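## Task

Open the plain slide box, the one with no band, by pushing its inner tray out of the sleeve so that several centimetres of tray are exposed, then let go and leave it so. The second slide box has to stay roughly where it started with its tray still closed, or the task fails. Anything that stays right only because the robot holds it is not counted.

## Robot and tools

ROBOT. Two 6-joint arms, left_arm and right_arm, each ending in a parallel two-finger gripper. Bases in the scene frame: left_arm at (+0.040, +0.229, 0) m, quat_wxyz (+1.000, 0, 0, -0.017); right_arm at (-0.022, -0.330, 0) m, quat_wxyz (+0.997, 0, 0, -0.081). The arm names do not refer to image sides. Fingers point along the gripper's +z axis and close along its y axis. end_effector_position is the point between the pads, roughly 1 cm short of the fingertips. Joint ranges (rad, base to gripper): waist -2.618 to 3.054, shoulder 0.000 to 3.142, elbow 0.000 to 3.142, wrist pitch -1.571 to 1.571, wrist yaw -1.571 to 1.571, wrist roll -2.094 to 2.094. Each wrist carries a camera mount that can collide with things.

FRAME. One shared scene frame: origin on the tabletop midway between the arms, +z up, +x away from the robot over the table, left_arm on the +y side. Positions in metres, orientations as quaternions written w first.

ROW FORMAT. Every command row is one flat list of 16 numbers covering both arms, even if only one moves: left_arm x, y, z, qw, qx, qy, qz, opening, then right_arm in the same 8-number order. x, y, z and the quaternion are an absolute target pose for that gripper's end_effector_position and end_effector_quat_wxyz in the scene frame, not an offset. Opening ranges -1 (closed) to +1 (fully open, 0.094 m). A target more than 0.6 m from an arm's last reported position along any gripper axis gets the call refused, and nothing is sent.

TOOLS.
- execute_actions(actions, pictures): actions is a list holding at most one item. Empty list = just read the state. {"rows": [[16 numbers], ...], "steps": n} runs up to 15 control steps of 1/30 s (default 15); each row lasts one step, the final row repeats if rows run out. {"steps": n} without rows is a wait of up to 300 steps counted from the previous result, so your thinking time is included. pictures (boolean) toggles images; they come by default.
- move(target, speed): target is one 16-number row as above. Each gripper travels in a straight line toward its target pose; both finish together, lasting 0.5 to 10 s (cut off at 10 s). speed is the path's top speed in m/s, 0.002 to 0.5, default 0.25; rotation limited to twice that in rad/s. Openings are sent at the start. Paths ignore obstacles and the other arm. The result adds a move: line with the ending (done, off_target, moving, held, fault) and limits (paced = target clipped; held = some steps blocked, after which the arm may dash faster than speed), plus each gripper's distance to target.
- wait(seconds): 0 to 10 s with nothing new sent.
- zoom_image(camera, region): camera is cam_high (672x504), cam_low (672x504), cam_left_wrist or cam_right_wrist (504x504); region [x0, y0, x1, y1] in pixels from the top-left, at most 504 by 504.
- read_manual(section): only licence texts; no motion.
- finished_scene(scene): pass the current scene's number to end and grade it; irreversible.

CONTROL BEHAVIOUR. Each step the commanded pose is clipped to within 70 mm and 16 degrees of the measured pose; damped inverse kinematics then favours position over orientation. After an action ends an arm only continues to its last clipped pose, so far targets need several calls; check the reported pose. Joint friction may leave the gripper up to about 31 mm off, and tiny commands may do nothing. To keep an orientation, resend the same target quaternion rather than the drifted reported one. To keep an arm still, resend its whole last reported pose and desired opening every call. Reported hand positions can be slightly off, more at long reach.

RESULTS. A state line gives each arm's pose: left_arm: ... | right_arm: .... grip_measured is the measured finger opening on the command scale (last Joint positions number is metres); it may be off by about 1 mm. To grip, command about 0.03 below grip_measured; less grips lightly. Pad force tops out near 50 to 62 N. HELD marks steps where your row was partly or fully not sent; a pose unreachable line names the arm whose command the clearance check altered. Hand target shows where the controller is driving each gripper. Joint torques carry offsets and noise. MOTOR HOT appears from 75 °C; at 90 °C the arm stops for 10 s, and at 100 °C it goes limp and falls (OVER-TEMPERATURE FAULT). FAULT lines can cut short moves and waits.

CAUTIONS. Keep the arms from hitting or pressing each other. Do not knock anything off the table. Avoid drops, slams, fast contacts and pushing far past a contact point, since a deeper target presses harder. Occasional external tugs or pushes may occur. Push the tray gently, leave the other box undisturbed and closed, and release before finishing.

Each tool is called after "Emit:" by a JSON object that holds its "api" and its "payload", one argument or row to a line.

## Session

Emit:
{"api": "execute_actions", "payload": {
  "actions": []
}}

Scene clock: 0.00 s of 4120.00 s.
left_arm: end_effector_position=(+0.1136, +0.3785, +0.2333) grip_measured=+1.000 end_effector_quat_wxyz=(-0.254, +0.696, -0.671, -0.010) | right_arm: end_effector_position=(+0.1593, -0.3546, +0.2783) grip_measured=+1.000 end_effector_quat_wxyz=(+0.328, +0.570, +0.749, +0.079)
Joint positions: left_arm=[ 1.407  0.846  1.186 -1.457  0.251 -0.293  0.094] | right_arm=[ 0.402  0.859  1.304 -1.437  0.396  1.42   0.094]
Joint velocities: left_arm=[ 0.002 -0.012 -0.002 -0.081  0.066  0.007  0.   ] | right_arm=[-0.017 -0.002 -0.002 -0.022  0.037  0.037  0.   ]
Joint torques (N m, as the arm reports them, + toward a larger angle): no reading
Hand target (left_arm): +0.114, +0.379, +0.233; -0.254, +0.696, -0.671, -0.010
Hand target (right_arm): +0.159, -0.355, +0.278; +0.328, +0.570, +0.749, +0.079

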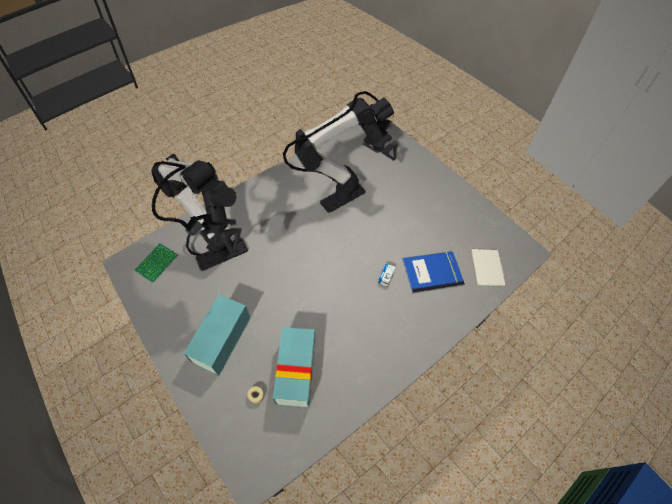

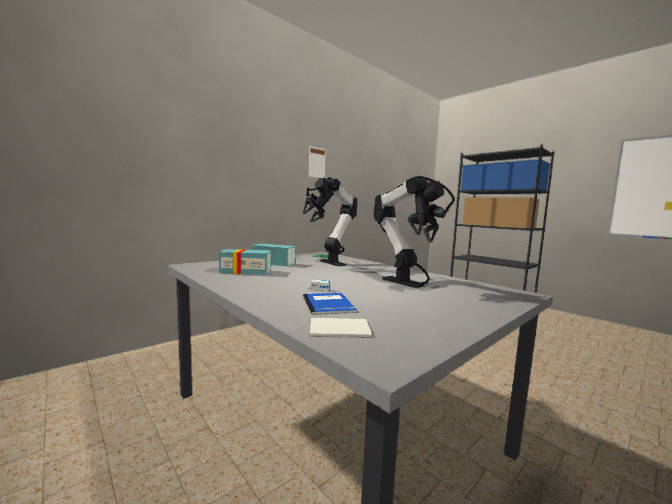

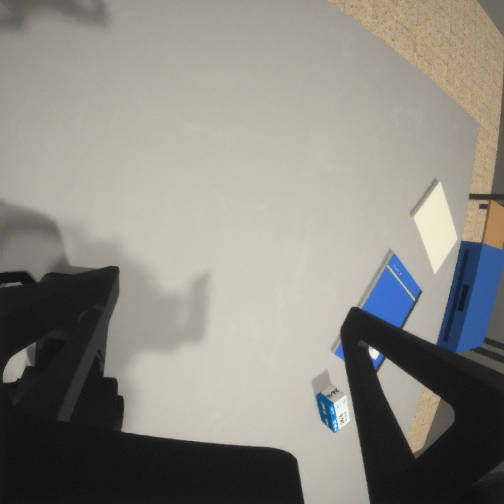

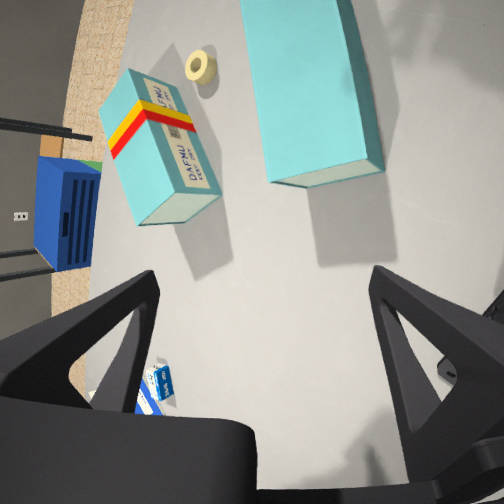

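Emit:
{"api": "move", "payload": {
  "target": [0.25,0.1,0.2,0,0,1,0,-1,0.27,-0.45,0.17,0,0.5,0.866,0,1]
}}

Scene clock: 9.33 s of 4120.00 s.
left_arm: end_effector_position=(+0.2534, +0.0995, +0.1937) grip_measured=-0.996 end_effector_quat_wxyz=(+0.015, -0.009, +1.000, +0.001) | right_arm: end_effector_position=(+0.2685, -0.4455, +0.1685) grip_measured=+1.000 end_effector_quat_wxyz=(+0.001, +0.501, +0.865, +0.009)
Joint positions: left_arm=[-0.523  1.492  1.503 -1.558 -0.018 -0.575  0.   ] | right_arm=[-0.224  1.731  1.65  -1.486 -0.017  0.662  0.094]
Joint velocities: left_arm=[-0.012 -0.007  0.002 -0.051 -0.022  0.022  0.   ] | right_arm=[ 0.007 -0.002  0.022  0.007 -0.007 -0.051  0.   ]
Joint torques (N m, as the arm reports them, + toward a larger angle): left_arm=[-1.05 -4.67  7.04  0.43  0.06  0.1 ] | right_arm=[-0.94 -6.44  8.02  0.19 -0.01 -0.17]
Hand target (left_arm): +0.255, +0.093, +0.197; +0.018, +0.002, +1.000, -0.005
Hand target (right_arm): +0.270, -0.449, +0.171; +0.002, +0.502, +0.865, +0.009
Off the commanded pose (left_arm): 0.007 m, 2 deg.
Off the commanded pose (right_arm): 0.005 m, 1 deg.
joint sent to its limit (left arm) — the command would take joint 4 (wrist pitch) past its lower limit, so that joint was sent only as far as its limit.
After step 90, 2.47 s passed at rest.
move: done

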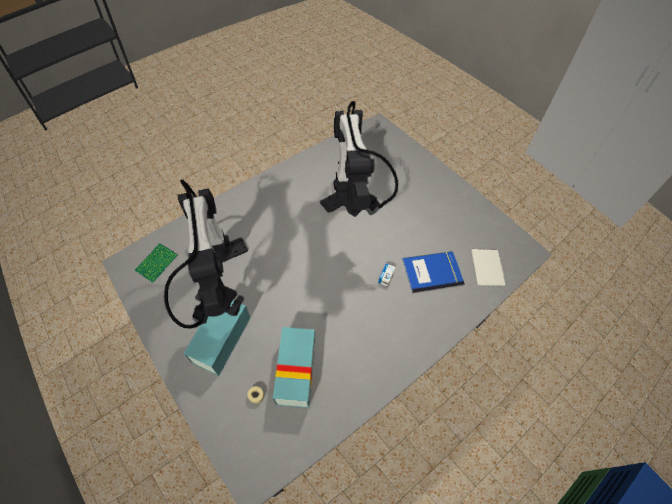

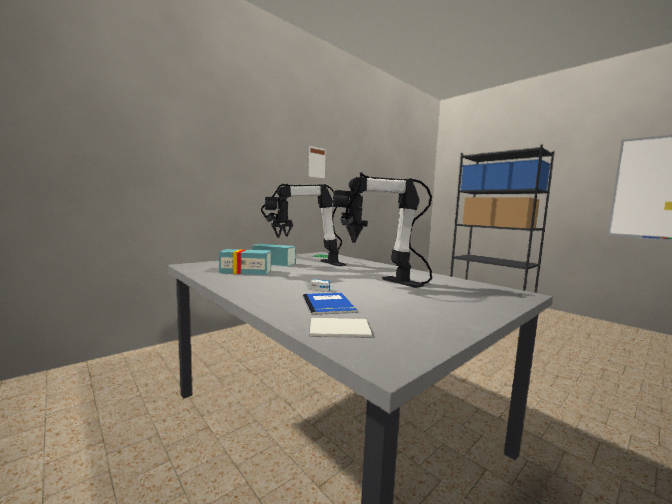

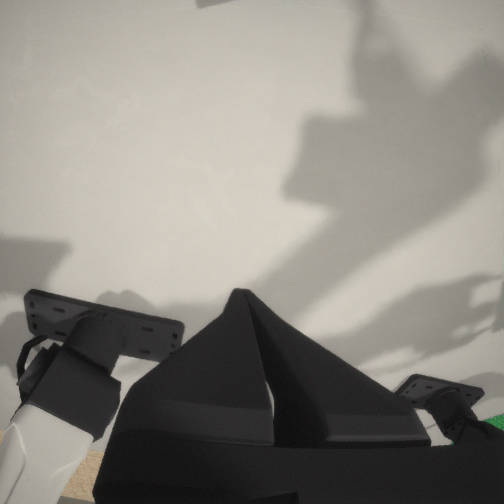

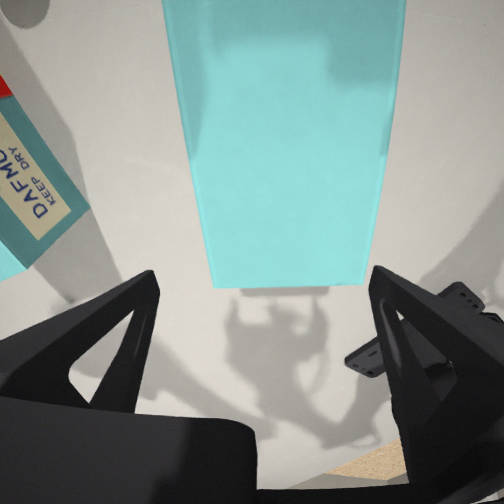

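Emit:
{"api": "move", "payload": {
  "target": [0.25,0.1,0.2,0,0,1,0,-1,0.37,-0.65,0.15,0,0.5,0.866,0,0.2]
}}

Scene clock: 14.90 s of 4120.00 s.
left_arm: end_effector_position=(+0.2524, +0.0979, +0.1937) grip_measured=-0.996 end_effector_quat_wxyz=(+0.012, -0.000, +1.000, -0.003) | right_arm: end_effector_position=(+0.3721, -0.6473, +0.1454) grip_measured=+0.203 end_effector_quat_wxyz=(+0.104, +0.499, +0.860, -0.011)
Joint positions: left_arm=[-0.523  1.492  1.503 -1.558 -0.008 -0.557  0.   ] | right_arm=[-0.519  2.466  2.666 -1.561 -0.01   0.372  0.057]
Joint velocities: left_arm=[ 0.007 -0.007  0.012 -0.022 -0.007 -0.007 -0.001] | right_arm=[-0.012 -0.002  0.012 -0.007 -0.037 -0.037  0.   ]
Joint torques (N m, as the arm reports them, + toward a larger angle): left_arm=[ 0.24 -7.97  5.26  0.43  0.07  0.07] | right_arm=[ -0.24 -12.52   7.76   0.61   0.06  -0.13]
Hand target (left_arm): +0.250, +0.100, +0.199; +0.020, -0.000, +1.000, -0.012
Hand target (right_arm): +0.372, -0.650, +0.149; +0.109, +0.496, +0.861, -0.015
Off the commanded pose (left_arm): 0.007 m, 1 deg.
Off the commanded pose (right_arm): 0.006 m, 12 deg.
joint sent to its limit (left arm) — the command would take joint 4 (wrist pitch) past its lower limit, so that joint was sent only as far as its limit.
joint sent to its limit (right arm) — the command would take joint 4 (wrist pitch) past its lower limit, so that joint was sent only as far as its limit.
After step 90, 1.10 s passed at rest.
move: off_target (right_arm)

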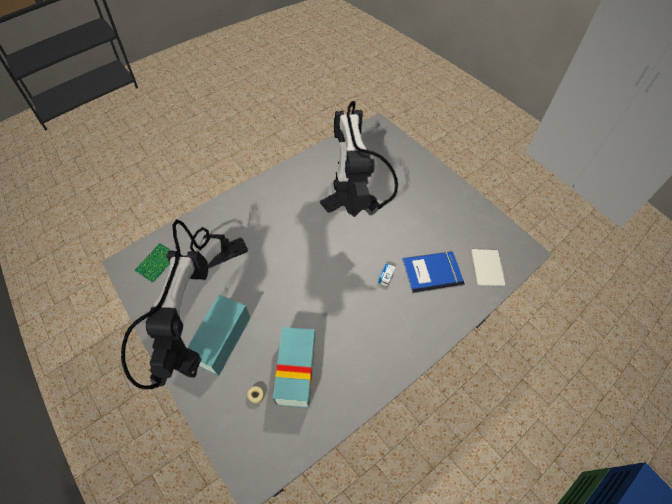

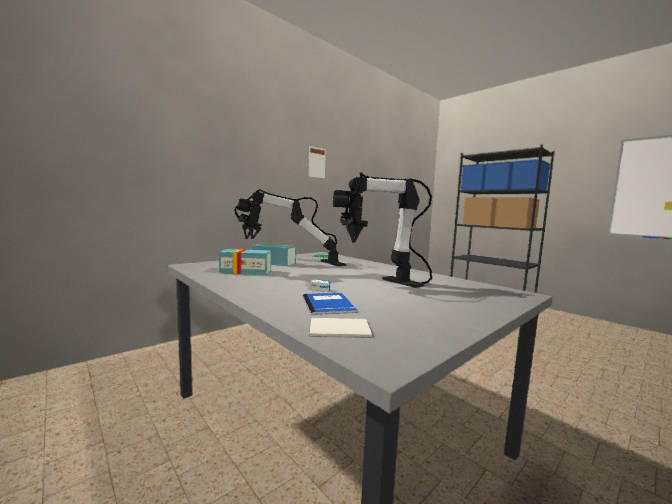

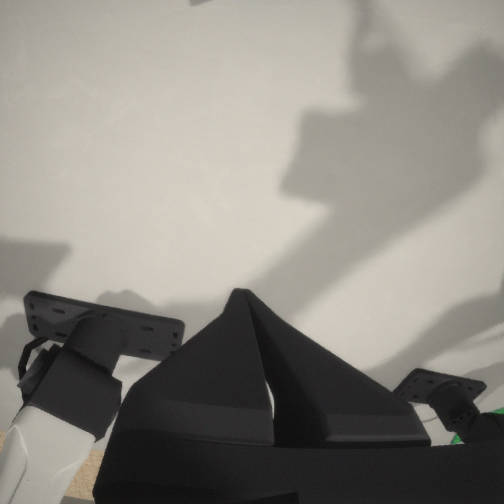

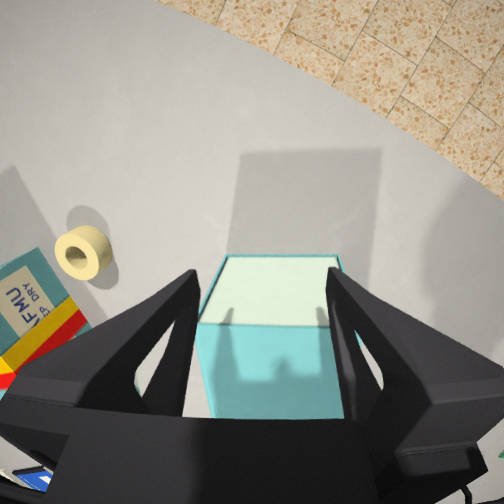

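Emit:
{"api": "move", "payload": {
  "target": [0.12,-0.13,0.1,0.612,0.354,0.612,-0.354,-1,0.375,-0.67,0.055,0,0.5,0.866,0,0.2],
  "speed": 0.2
}}

Emit:
{"api": "move", "payload": {
  "target": [0.12,-0.13,0.1,0.612,0.354,0.612,-0.354,-1,0.285,-0.515,0.06,0,0.5,0.866,0,0.2],
  "speed": 0.05
}}

Scene clock: 23.87 s of 4120.00 s.
left_arm: end_effector_position=(+0.1196, -0.1265, +0.0991) grip_measured=-0.996 end_effector_quat_wxyz=(+0.588, +0.350, +0.643, -0.343) | right_arm: end_effector_position=(+0.3767, -0.6638, +0.0533) grip_measured=+0.203 end_effector_quat_wxyz=(+0.038, +0.500, +0.865, -0.002)
Joint positions: left_arm=[-1.581  1.854  0.207  1.559 -0.586 -0.078  0.   ] | right_arm=[-0.538  2.717  2.784 -1.563 -0.01   0.347  0.057]
Joint velocities: left_arm=[-0.002  0.007  0.002  0.007 -0.022 -0.007 -0.001] | right_arm=[-0.012 -0.002  0.017 -0.022  0.051  0.037  0.   ]
Joint torques (N m, as the arm reports them, + toward a larger angle): left_arm=[-1.   -4.92  2.87  2.52  0.06  0.09] | right_arm=[ -0.72 -13.41   7.92   0.37   0.05  -0.17]
Hand target (left_arm): +0.115, -0.130, +0.101; +0.589, +0.353, +0.636, -0.351
Hand target (right_arm): +0.374, -0.669, +0.055; +0.041, +0.500, +0.865, -0.006
Off the commanded pose (left_arm): 0.004 m, 5 deg.
Off the commanded pose (right_arm): 0.007 m, 4 deg.
joint sent to its limit (left arm) — the command would take joint 4 (wrist pitch) past its upper limit, so that joint was sent only as far as its limit.
joint sent to its limit (right arm) — the command would take joint 4 (wrist pitch) past its lower limit, so that joint was sent only as far as its limit.
After step 90, 0.77 s passed at rest.
move: off_target (left_arm, right_arm)

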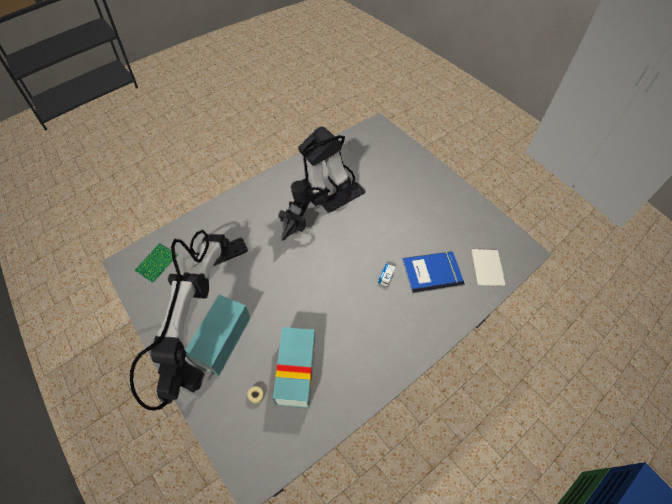

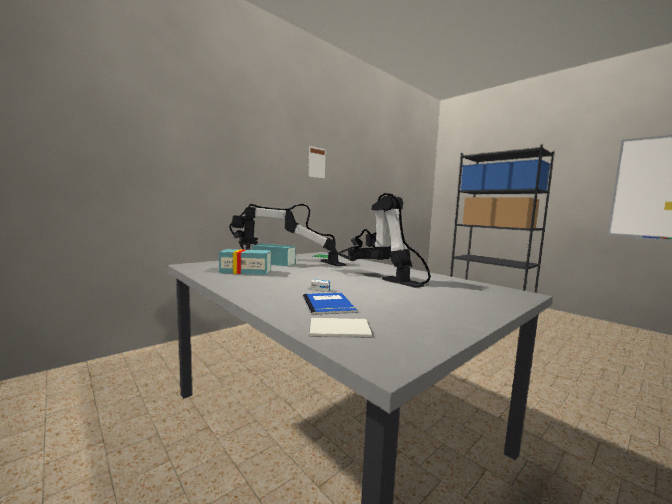

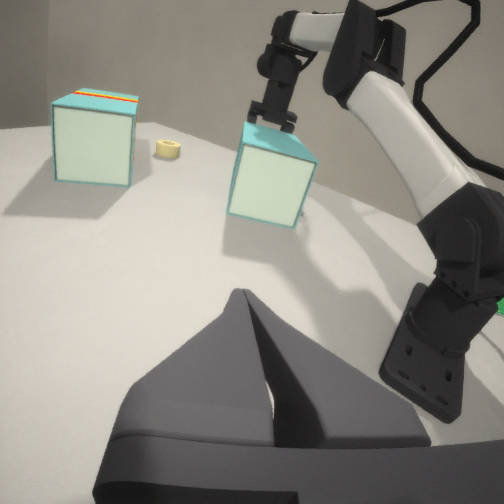

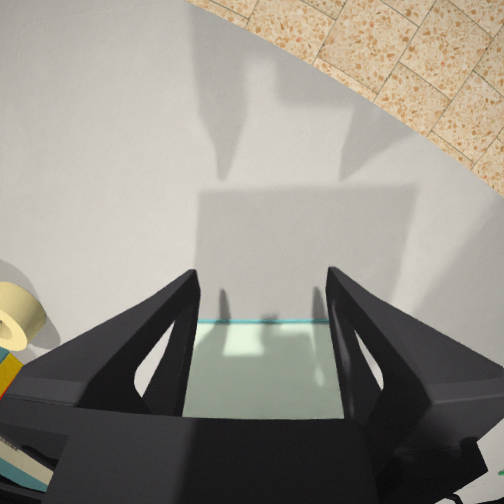

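Scene clock: 27.67 s of 4120.00 s.
left_arm: end_effector_position=(+0.1164, -0.1284, +0.0992) grip_measured=-0.996 end_effector_quat_wxyz=(+0.589, +0.367, +0.634, -0.341) | right_arm: end_effector_position=(+0.2901, -0.5271, +0.0570) grip_measured=+0.203 end_effector_quat_wxyz=(+0.012, +0.503, +0.864, -0.004)
Joint positions: left_arm=[-1.581  1.854  0.207  1.56  -0.565 -0.046  0.   ] | right_arm=[-0.397  1.946  1.481 -1.082  0.008  0.494  0.057]
Joint velocities: left_arm=[ 0.007 -0.002  0.007 -0.007 -0.095 -0.022 -0.   ] | right_arm=[ 0.012  0.007 -0.017  0.066  0.007 -0.007 -0.001]
Joint torques (N m, as the arm reports them, + toward a larger angle): left_arm=[ 0.87 -4.58  2.73  2.52  0.07  0.07] | right_arm=[  1.23 -11.25   4.58   0.06  -0.04   0.  ]
Hand target (left_arm): +0.120, -0.130, +0.100; +0.594, +0.363, +0.632, -0.341
Hand target (right_arm): +0.283, -0.515, +0.060; -0.001, +0.501, +0.866, -0.000
Off the commanded pose (left_arm): 0.004 m, 4 deg.
Off the commanded pose (right_arm): 0.013 m, 1 deg.
joint sent to its limit (left arm) — the command would take joint 4 (wrist pitch) past its upper limit, so that joint was sent only as far as its limit.
move: off_target (left_arm, right_arm)

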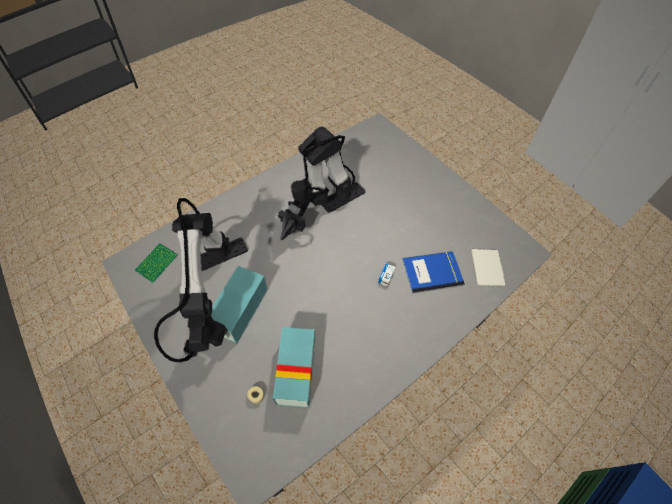

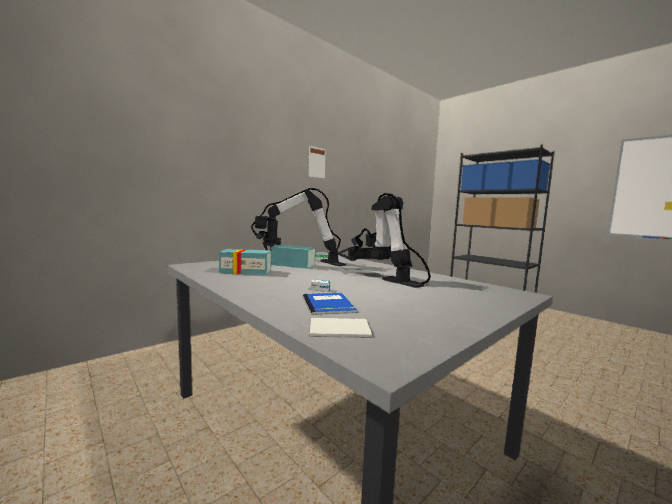

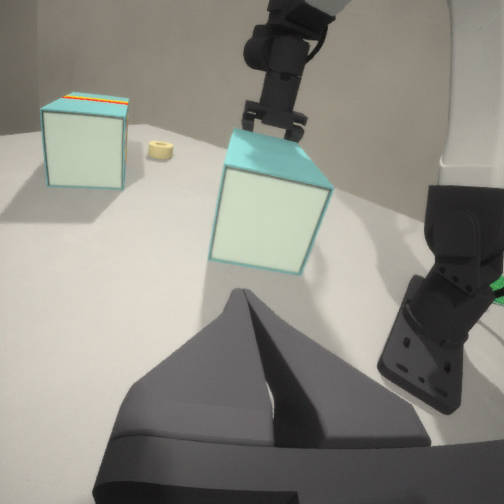

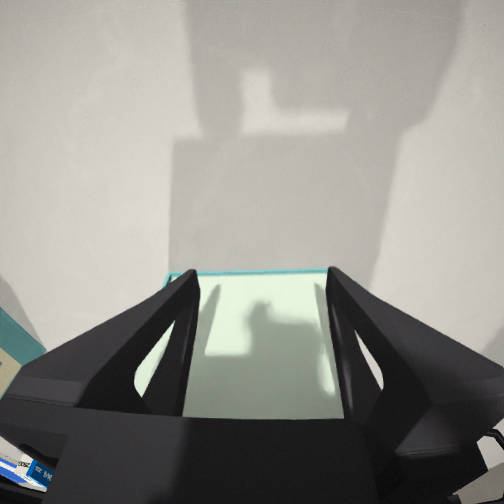

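Emit:
{"api": "move", "payload": {
  "target": [0.165,-0.235,0.05,0.612,0.354,0.612,-0.354,-1,0.295,-0.535,0.15,0,0.5,0.866,0,-1],
  "speed": 0.15
}}

Emit:
{"api": "move", "payload": {
  "target": [0.165,-0.235,0.05,0.612,0.354,0.612,-0.354,-1,0.265,-0.465,0.14,0,-0.259,0.966,0,-1],
  "speed": 0.3
}}

Emit:
{"api": "move", "payload": {
  "target": [0.165,-0.235,0.05,0.612,0.354,0.612,-0.354,-1,0.265,-0.465,0.07,0,-0.259,0.966,0,-1],
  "speed": 0.03
}}

Scene clock: 33.70 s of 4120.00 s.
left_arm: end_effector_position=(+0.1601, -0.2296, +0.0445) grip_measured=-0.996 end_effector_quat_wxyz=(+0.592, +0.367, +0.632, -0.340) | right_arm: end_effector_position=(+0.2954, -0.5323, +0.1488) grip_measured=-0.980 end_effector_quat_wxyz=(+0.001, +0.499, +0.866, -0.003)
Joint positions: left_arm=[-1.427  2.299  0.656  1.568 -0.413 -0.026  0.   ] | right_arm=[-0.402  1.985  1.902 -1.486  0.006  0.481  0.001]
Joint velocities: left_arm=[ 0.007  0.002 -0.002 -0.007 -0.037 -0.037 -0.002] | right_arm=[ 0.002  0.007 -0.017  0.007  0.022 -0.007  0.   ]
Joint torques (N m, as the arm reports them, + toward a larger angle): left_arm=[ 0.6  -9.15  4.05  2.51  0.08  0.07] | right_arm=[-0.9  -8.62  7.88  0.18 -0.03 -0.15]
Hand target (left_arm): +0.165, -0.234, +0.049; +0.599, +0.360, +0.627, -0.344
Hand target (right_arm): +0.296, -0.536, +0.150; +0.000, +0.500, +0.866, +0.000
Off the commanded pose (left_arm): 0.009 m, 4 deg.
Off the commanded pose (right_arm): 0.003 m, 0 deg.
joint sent to its limit (left arm) — the command would take joint 4 (wrist pitch) past its upper limit, so that joint was sent only as far as its limit.
After step 90, 1.57 s passed at rest.
move: off_target (left_arm)

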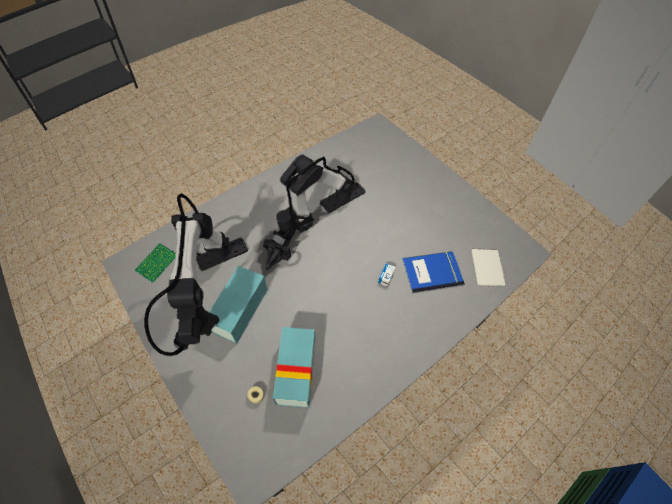

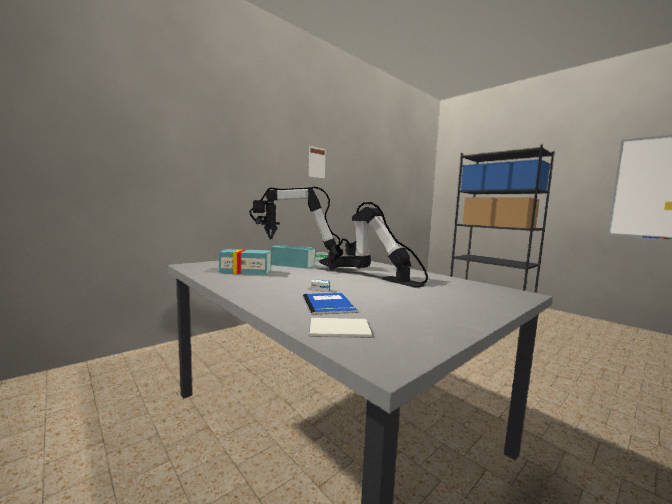

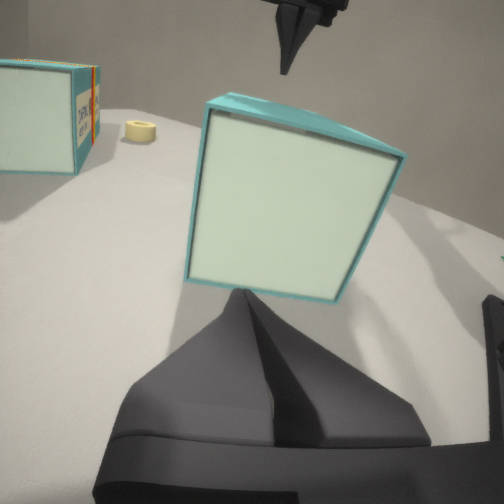

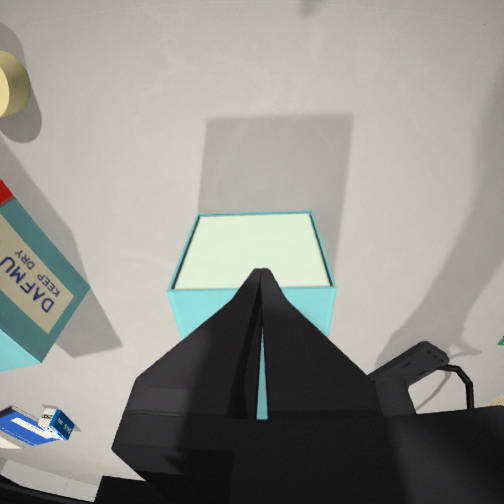

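Scene clock: 36.93 s of 4120.00 s.
left_arm: end_effector_position=(+0.1598, -0.2297, +0.0444) grip_measured=-0.996 end_effector_quat_wxyz=(+0.592, +0.368, +0.632, -0.340) | right_arm: end_effector_position=(+0.2631, -0.4684, +0.1360) grip_measured=-0.980 end_effector_quat_wxyz=(-0.012, -0.250, +0.968, +0.007)
Joint positions: left_arm=[-1.427  2.299  0.656  1.568 -0.411 -0.025  0.   ] | right_arm=[-0.286  1.765  1.562 -1.395  0.006 -0.954  0.001]
Joint velocities: left_arm=[-0.002  0.002  0.012  0.022  0.081 -0.022 -0.002] | right_arm=[-0.002 -0.007 -0.002 -0.007  0.051 -0.007  0.001]
Joint torques (N m, as the arm reports them, + toward a larger angle): left_arm=[ 0.61 -9.17  4.07  2.54  0.09  0.09] | right_arm=[ 0.66 -9.7   5.21  0.35 -0.1  -0.15]
Hand target (left_arm): +0.165, -0.235, +0.050; +0.600, +0.360, +0.626, -0.345
Hand target (right_arm): +0.264, -0.465, +0.140; -0.001, -0.259, +0.966, +0.000
Off the commanded pose (left_arm): 0.009 m, 4 deg.
Off the commanded pose (right_arm): 0.006 m, 2 deg.
joint sent to its limit (left arm) — the command would take joint 4 (wrist pitch) past its upper limit, so that joint was sent only as far as its limit.
move: off_target (left_arm)

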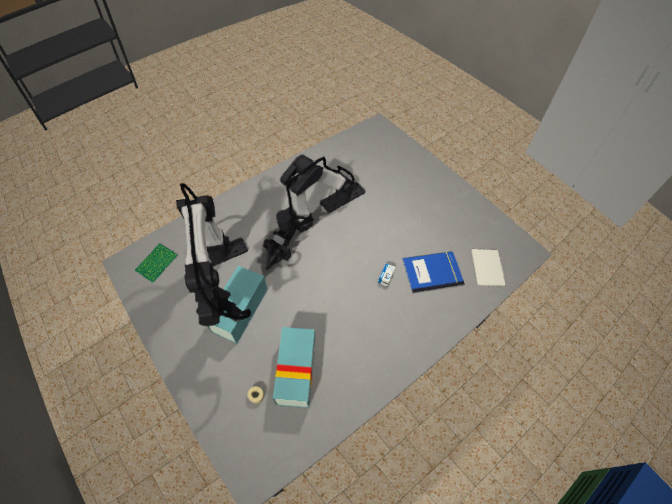

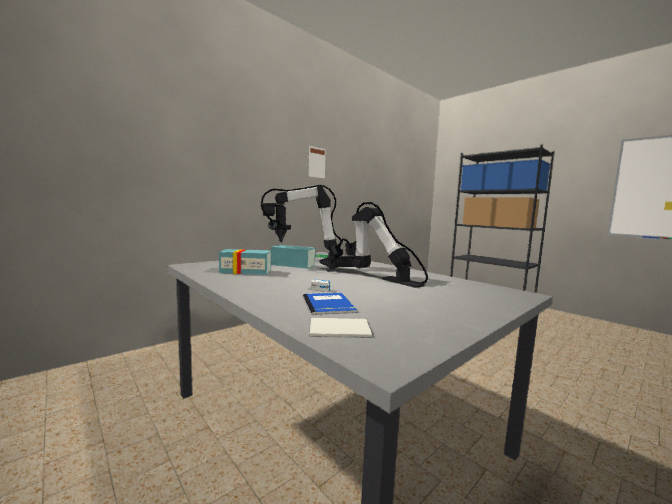

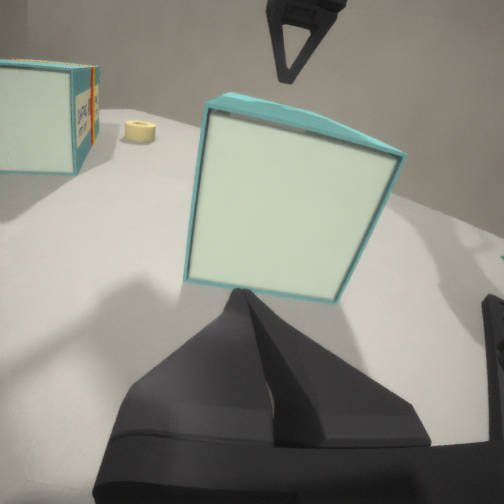

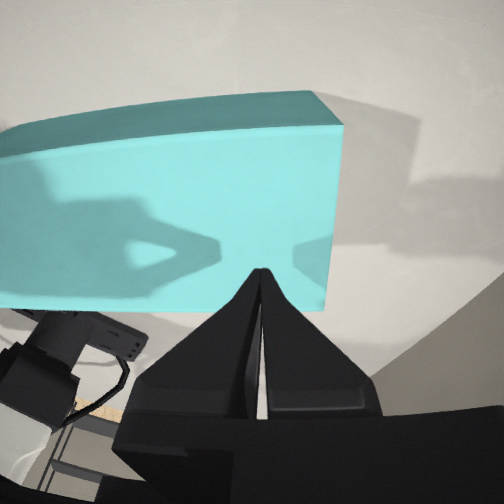

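Scene clock: 39.37 s of 4120.00 s.
left_arm: end_effector_position=(+0.1598, -0.2297, +0.0444) grip_measured=-0.996 end_effector_quat_wxyz=(+0.592, +0.368, +0.632, -0.340) | right_arm: end_effector_position=(+0.2605, -0.4672, +0.1110) grip_measured=-0.980 end_effector_quat_wxyz=(+0.015, -0.251, +0.968, -0.016)
Joint positions: left_arm=[-1.427  2.299  0.656  1.568 -0.411 -0.025  0.   ] | right_arm=[-0.286  1.689  1.373 -1.211  0.006 -0.956  0.001]
Joint velocities: left_arm=[ 0.012  0.002 -0.027 -0.037 -0.066 -0.081  0.001] | right_arm=[ 0.002  0.022  0.002 -0.007 -0.007  0.051 -0.   ]
Joint torques (N m, as the arm reports them, + toward a larger angle): left_arm=[ 0.65 -9.24  4.06  2.51  0.09  0.07] | right_arm=[ 0.78 -2.03 -0.12  1.25 -0.09 -0.18]
Hand target (left_arm): +0.165, -0.235, +0.050; +0.600, +0.360, +0.626, -0.345
Hand target (right_arm): +0.261, -0.463, +0.073; -0.002, -0.259, +0.966, +0.001
Off the commanded pose (left_arm): 0.009 m, 4 deg.
Off the commanded pose (right_arm): 0.041 m, 3 deg.
joint sent to its limit (left arm) — the command would take joint 4 (wrist pitch) past its upper limit, so that joint was sent only as far as its limit.
move: off_target (left_arm, right_arm)

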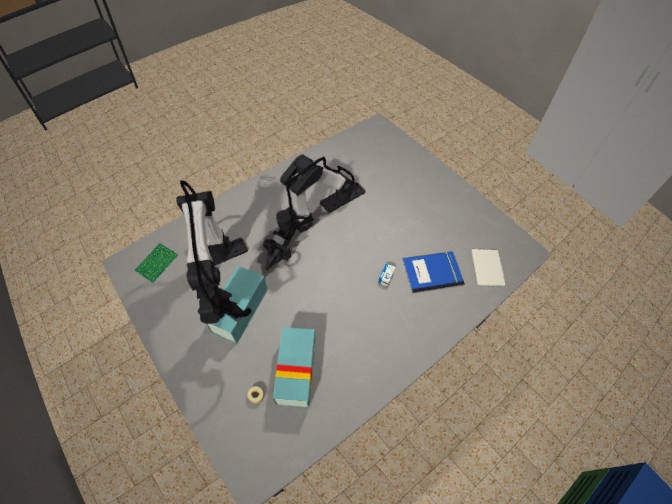

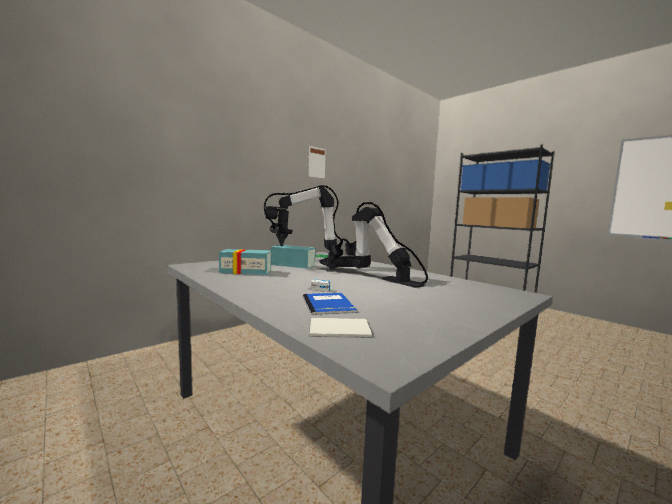

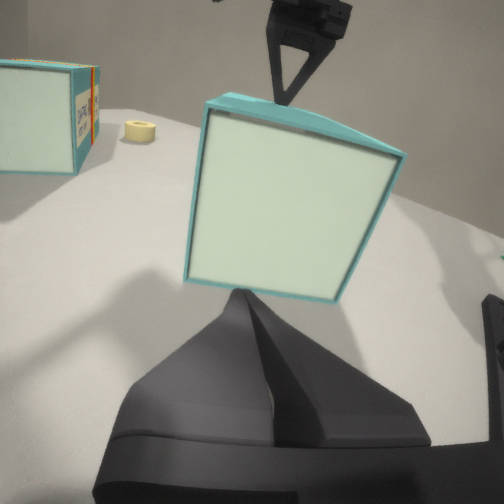

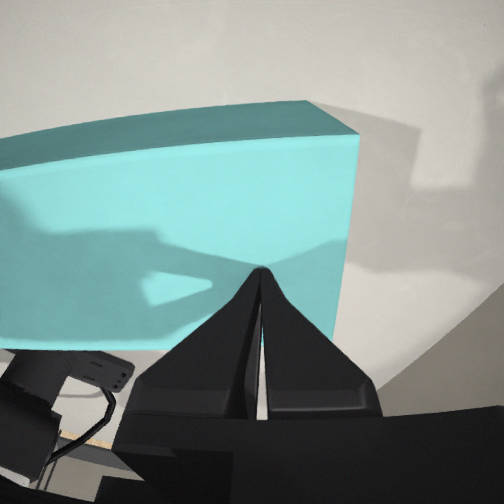

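Advance 0.105, lateral 0.015.

Emit:
{"api": "move", "payload": {
  "target": [0.197,-0.33,0.055,0.612,0.354,0.612,-0.354,-1,0.265,-0.465,0.07,0,-0.259,0.966,0,-1],
  "speed": 0.04
}}

Scene clock: 43.63 s of 4120.00 s.
left_arm: end_effector_position=(+0.1930, -0.3204, +0.0527) grip_measured=-0.996 end_effector_quat_wxyz=(+0.612, +0.348, +0.618, -0.350) | right_arm: end_effector_position=(+0.2606, -0.4673, +0.1113) grip_measured=-0.980 end_effector_quat_wxyz=(+0.017, -0.251, +0.968, -0.018)
Joint positions: left_arm=[-1.377  2.452  1.088  1.359 -0.379 -0.009  0.   ] | right_arm=[-0.286  1.685  1.37  -1.207  0.006 -0.956  0.001]
Joint velocities: left_arm=[-0.007 -0.012  0.002 -0.007 -0.022 -0.007 -0.   ] | right_arm=[-0.007  0.002 -0.017 -0.007 -0.007  0.051 -0.001]
Joint torques (N m, as the arm reports them, + toward a larger angle): left_arm=[  0.8  -11.66   6.55   2.08   0.29   0.11] | right_arm=[ 0.68 -1.95  0.26  1.22 -0.12 -0.17]
Hand target (left_arm): +0.197, -0.329, +0.054; +0.612, +0.354, +0.612, -0.354
Hand target (right_arm): +0.261, -0.463, +0.073; -0.001, -0.259, +0.966, +0.001
Off the commanded pose (left_arm): 0.011 m, 1 deg.
Off the commanded pose (right_arm): 0.042 m, 3 deg.
move: off_target (left_arm, right_arm)

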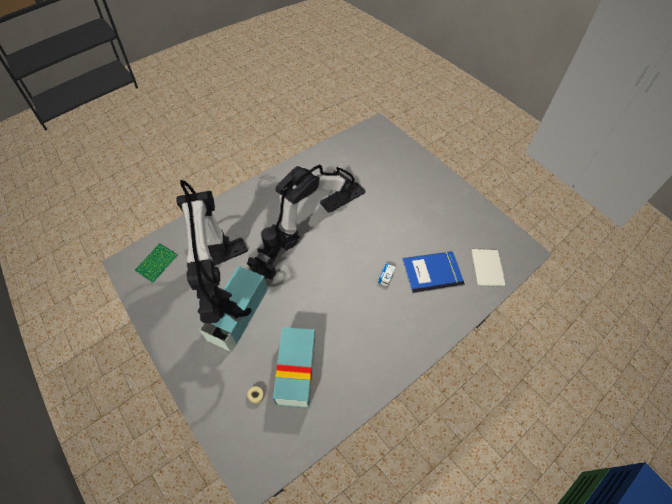

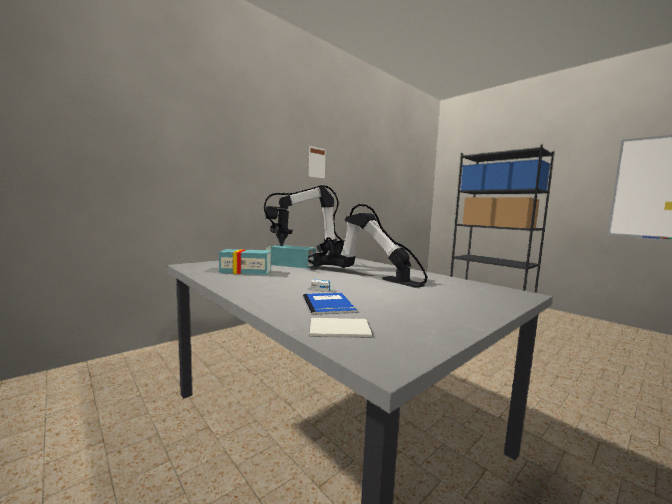

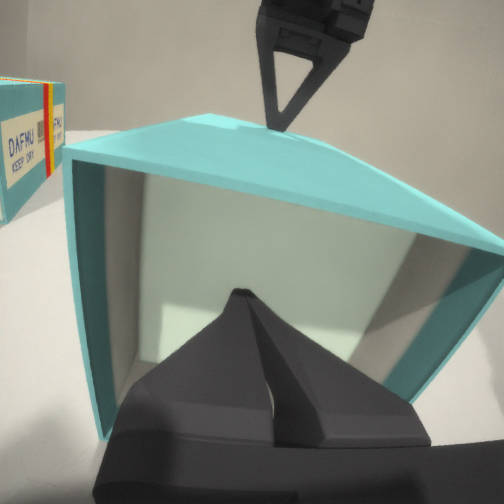

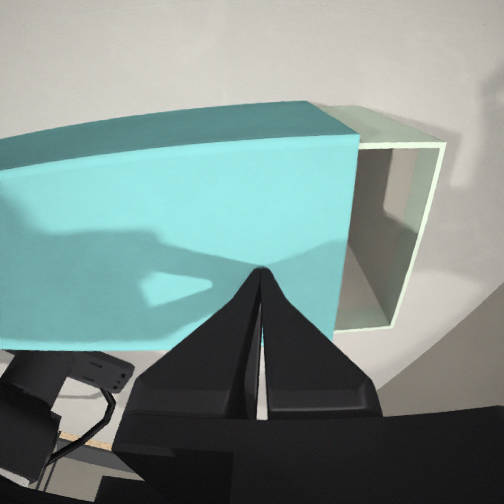

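Emit:
{"api": "move", "payload": {
  "target": [0.145,-0.235,0.055,0.612,0.354,0.612,-0.354,-1,0.288,-0.516,0.14,0,-0.259,0.966,0,-1],
  "speed": 0.08
}}

Emit:
{"api": "move", "payload": {
  "target": [0.145,-0.235,0.055,0.612,0.354,0.612,-0.354,-1,0.288,-0.516,0.09,0,-0.259,0.966,0,-1],
  "speed": 0.04
}}

Scene clock: 48.07 s of 4120.00 s.
left_arm: end_effector_position=(+0.1498, -0.2382, +0.0444) grip_measured=-0.996 end_effector_quat_wxyz=(+0.599, +0.368, +0.628, -0.335) | right_arm: end_effector_position=(+0.2874, -0.5128, +0.1388) grip_measured=-0.980 end_effector_quat_wxyz=(-0.001, -0.259, +0.966, -0.003)
Joint positions: left_arm=[-1.465  2.318  0.692  1.561 -0.457 -0.01   0.   ] | right_arm=[-0.368  1.906  1.752 -1.414  0.005 -1.055  0.001]
Joint velocities: left_arm=[-0.027 -0.002 -0.002 -0.037 -0.007  0.066  0.   ] | right_arm=[-0.012 -0.012  0.012 -0.081  0.007 -0.007 -0.   ]
Joint torques (N m, as the arm reports them, + toward a larger angle): left_arm=[ -1.09 -12.26   1.29   2.57  -0.04  -0.03] | right_arm=[-0.87 -7.81  8.14  0.17 -0.12 -0.17]
Hand target (left_arm): +0.145, -0.236, +0.056; +0.603, +0.359, +0.623, -0.347
Hand target (right_arm): +0.289, -0.516, +0.140; +0.001, -0.259, +0.966, +0.000
Off the commanded pose (left_arm): 0.012 m, 4 deg.
Off the commanded pose (right_arm): 0.003 m, 0 deg.
joint sent to its limit (left arm) — the command would take joint 4 (wrist pitch) past its upper limit, so that joint was sent only as far as its limit.
move: off_target (left_arm)

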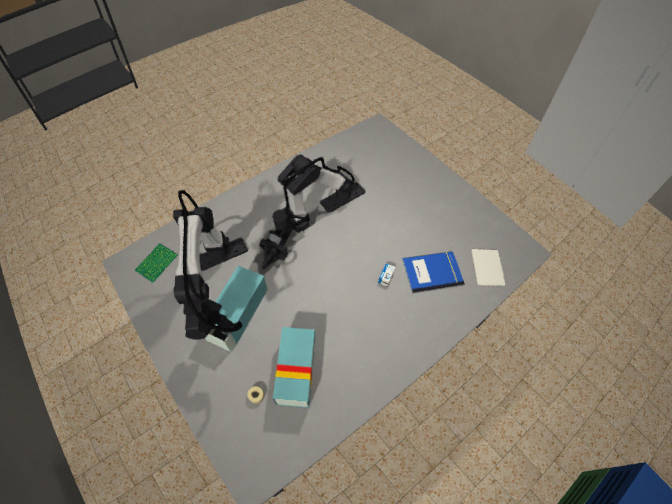

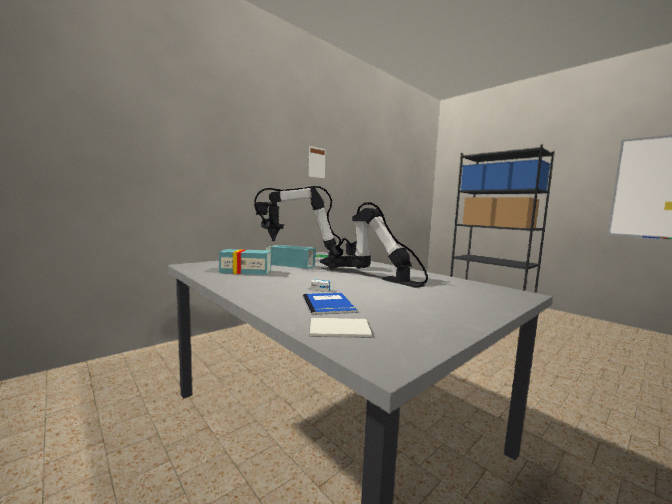

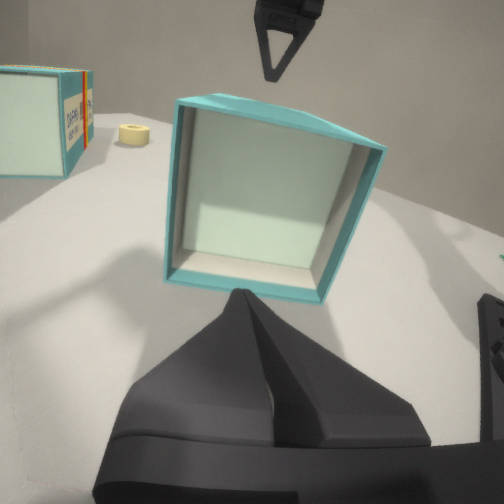

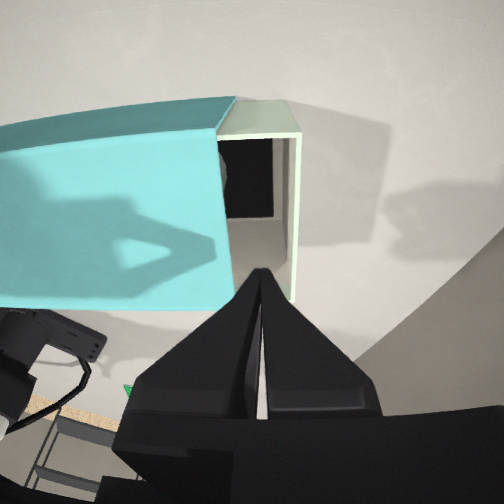

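Scene clock: 49.70 s of 4120.00 s.
left_arm: end_effector_position=(+0.1499, -0.2381, +0.0444) grip_measured=-0.996 end_effector_quat_wxyz=(+0.599, +0.367, +0.628, -0.336) | right_arm: end_effector_position=(+0.2887, -0.5136, +0.0970) grip_measured=-0.980 end_effector_quat_wxyz=(+0.001, -0.260, +0.966, -0.005)
Joint positions: left_arm=[-1.465  2.318  0.692  1.561 -0.458 -0.011  0.   ] | right_arm=[-0.368  1.906  1.586 -1.243  0.005 -1.057  0.001]
Joint velocities: left_arm=[-0.007 -0.002  0.002  0.037 -0.037 -0.051 -0.   ] | right_arm=[-0.017  0.002  0.017  0.022 -0.066 -0.037  0.   ]
Joint torques (N m, as the arm reports them, + toward a larger angle): left_arm=[ -1.21 -12.23   1.21   2.57  -0.04  -0.04] | right_arm=[-0.87 -8.11  5.37  0.39 -0.12 -0.17]
Hand target (left_arm): +0.145, -0.235, +0.055; +0.602, +0.359, +0.623, -0.347
Hand target (right_arm): +0.288, -0.516, +0.090; +0.000, -0.259, +0.966, -0.000
Off the commanded pose (left_arm): 0.012 m, 4 deg.
Off the commanded pose (right_arm): 0.007 m, 1 deg.
joint sent to its limit (left arm) — the command would take joint 4 (wrist pitch) past its upper limit, so that joint was sent only as far as its limit.
move: off_target (left_arm)

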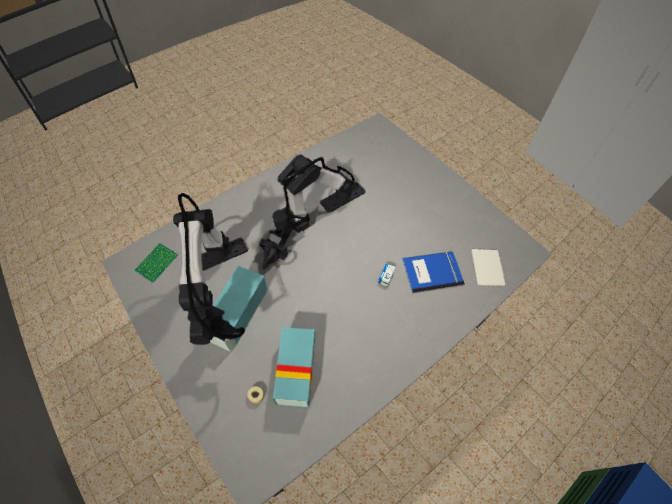

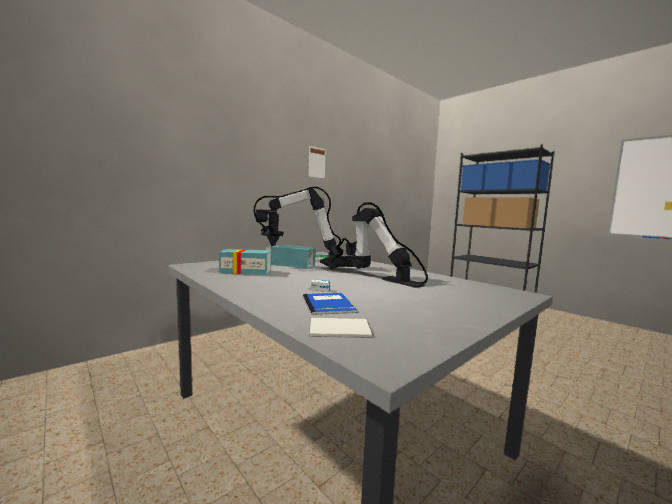

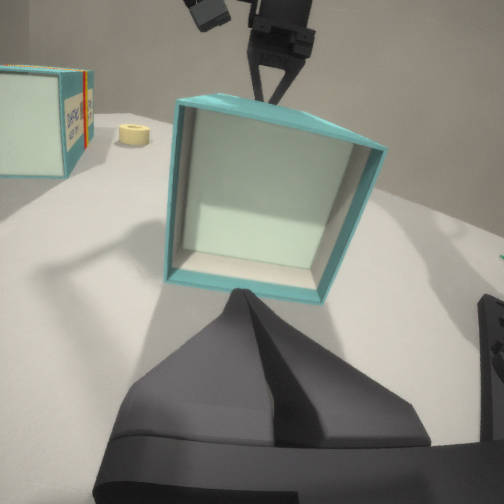

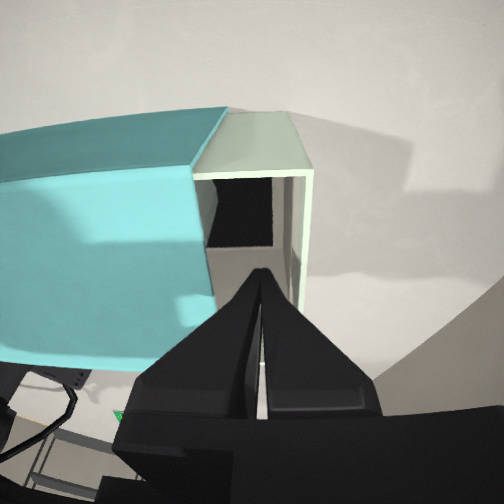

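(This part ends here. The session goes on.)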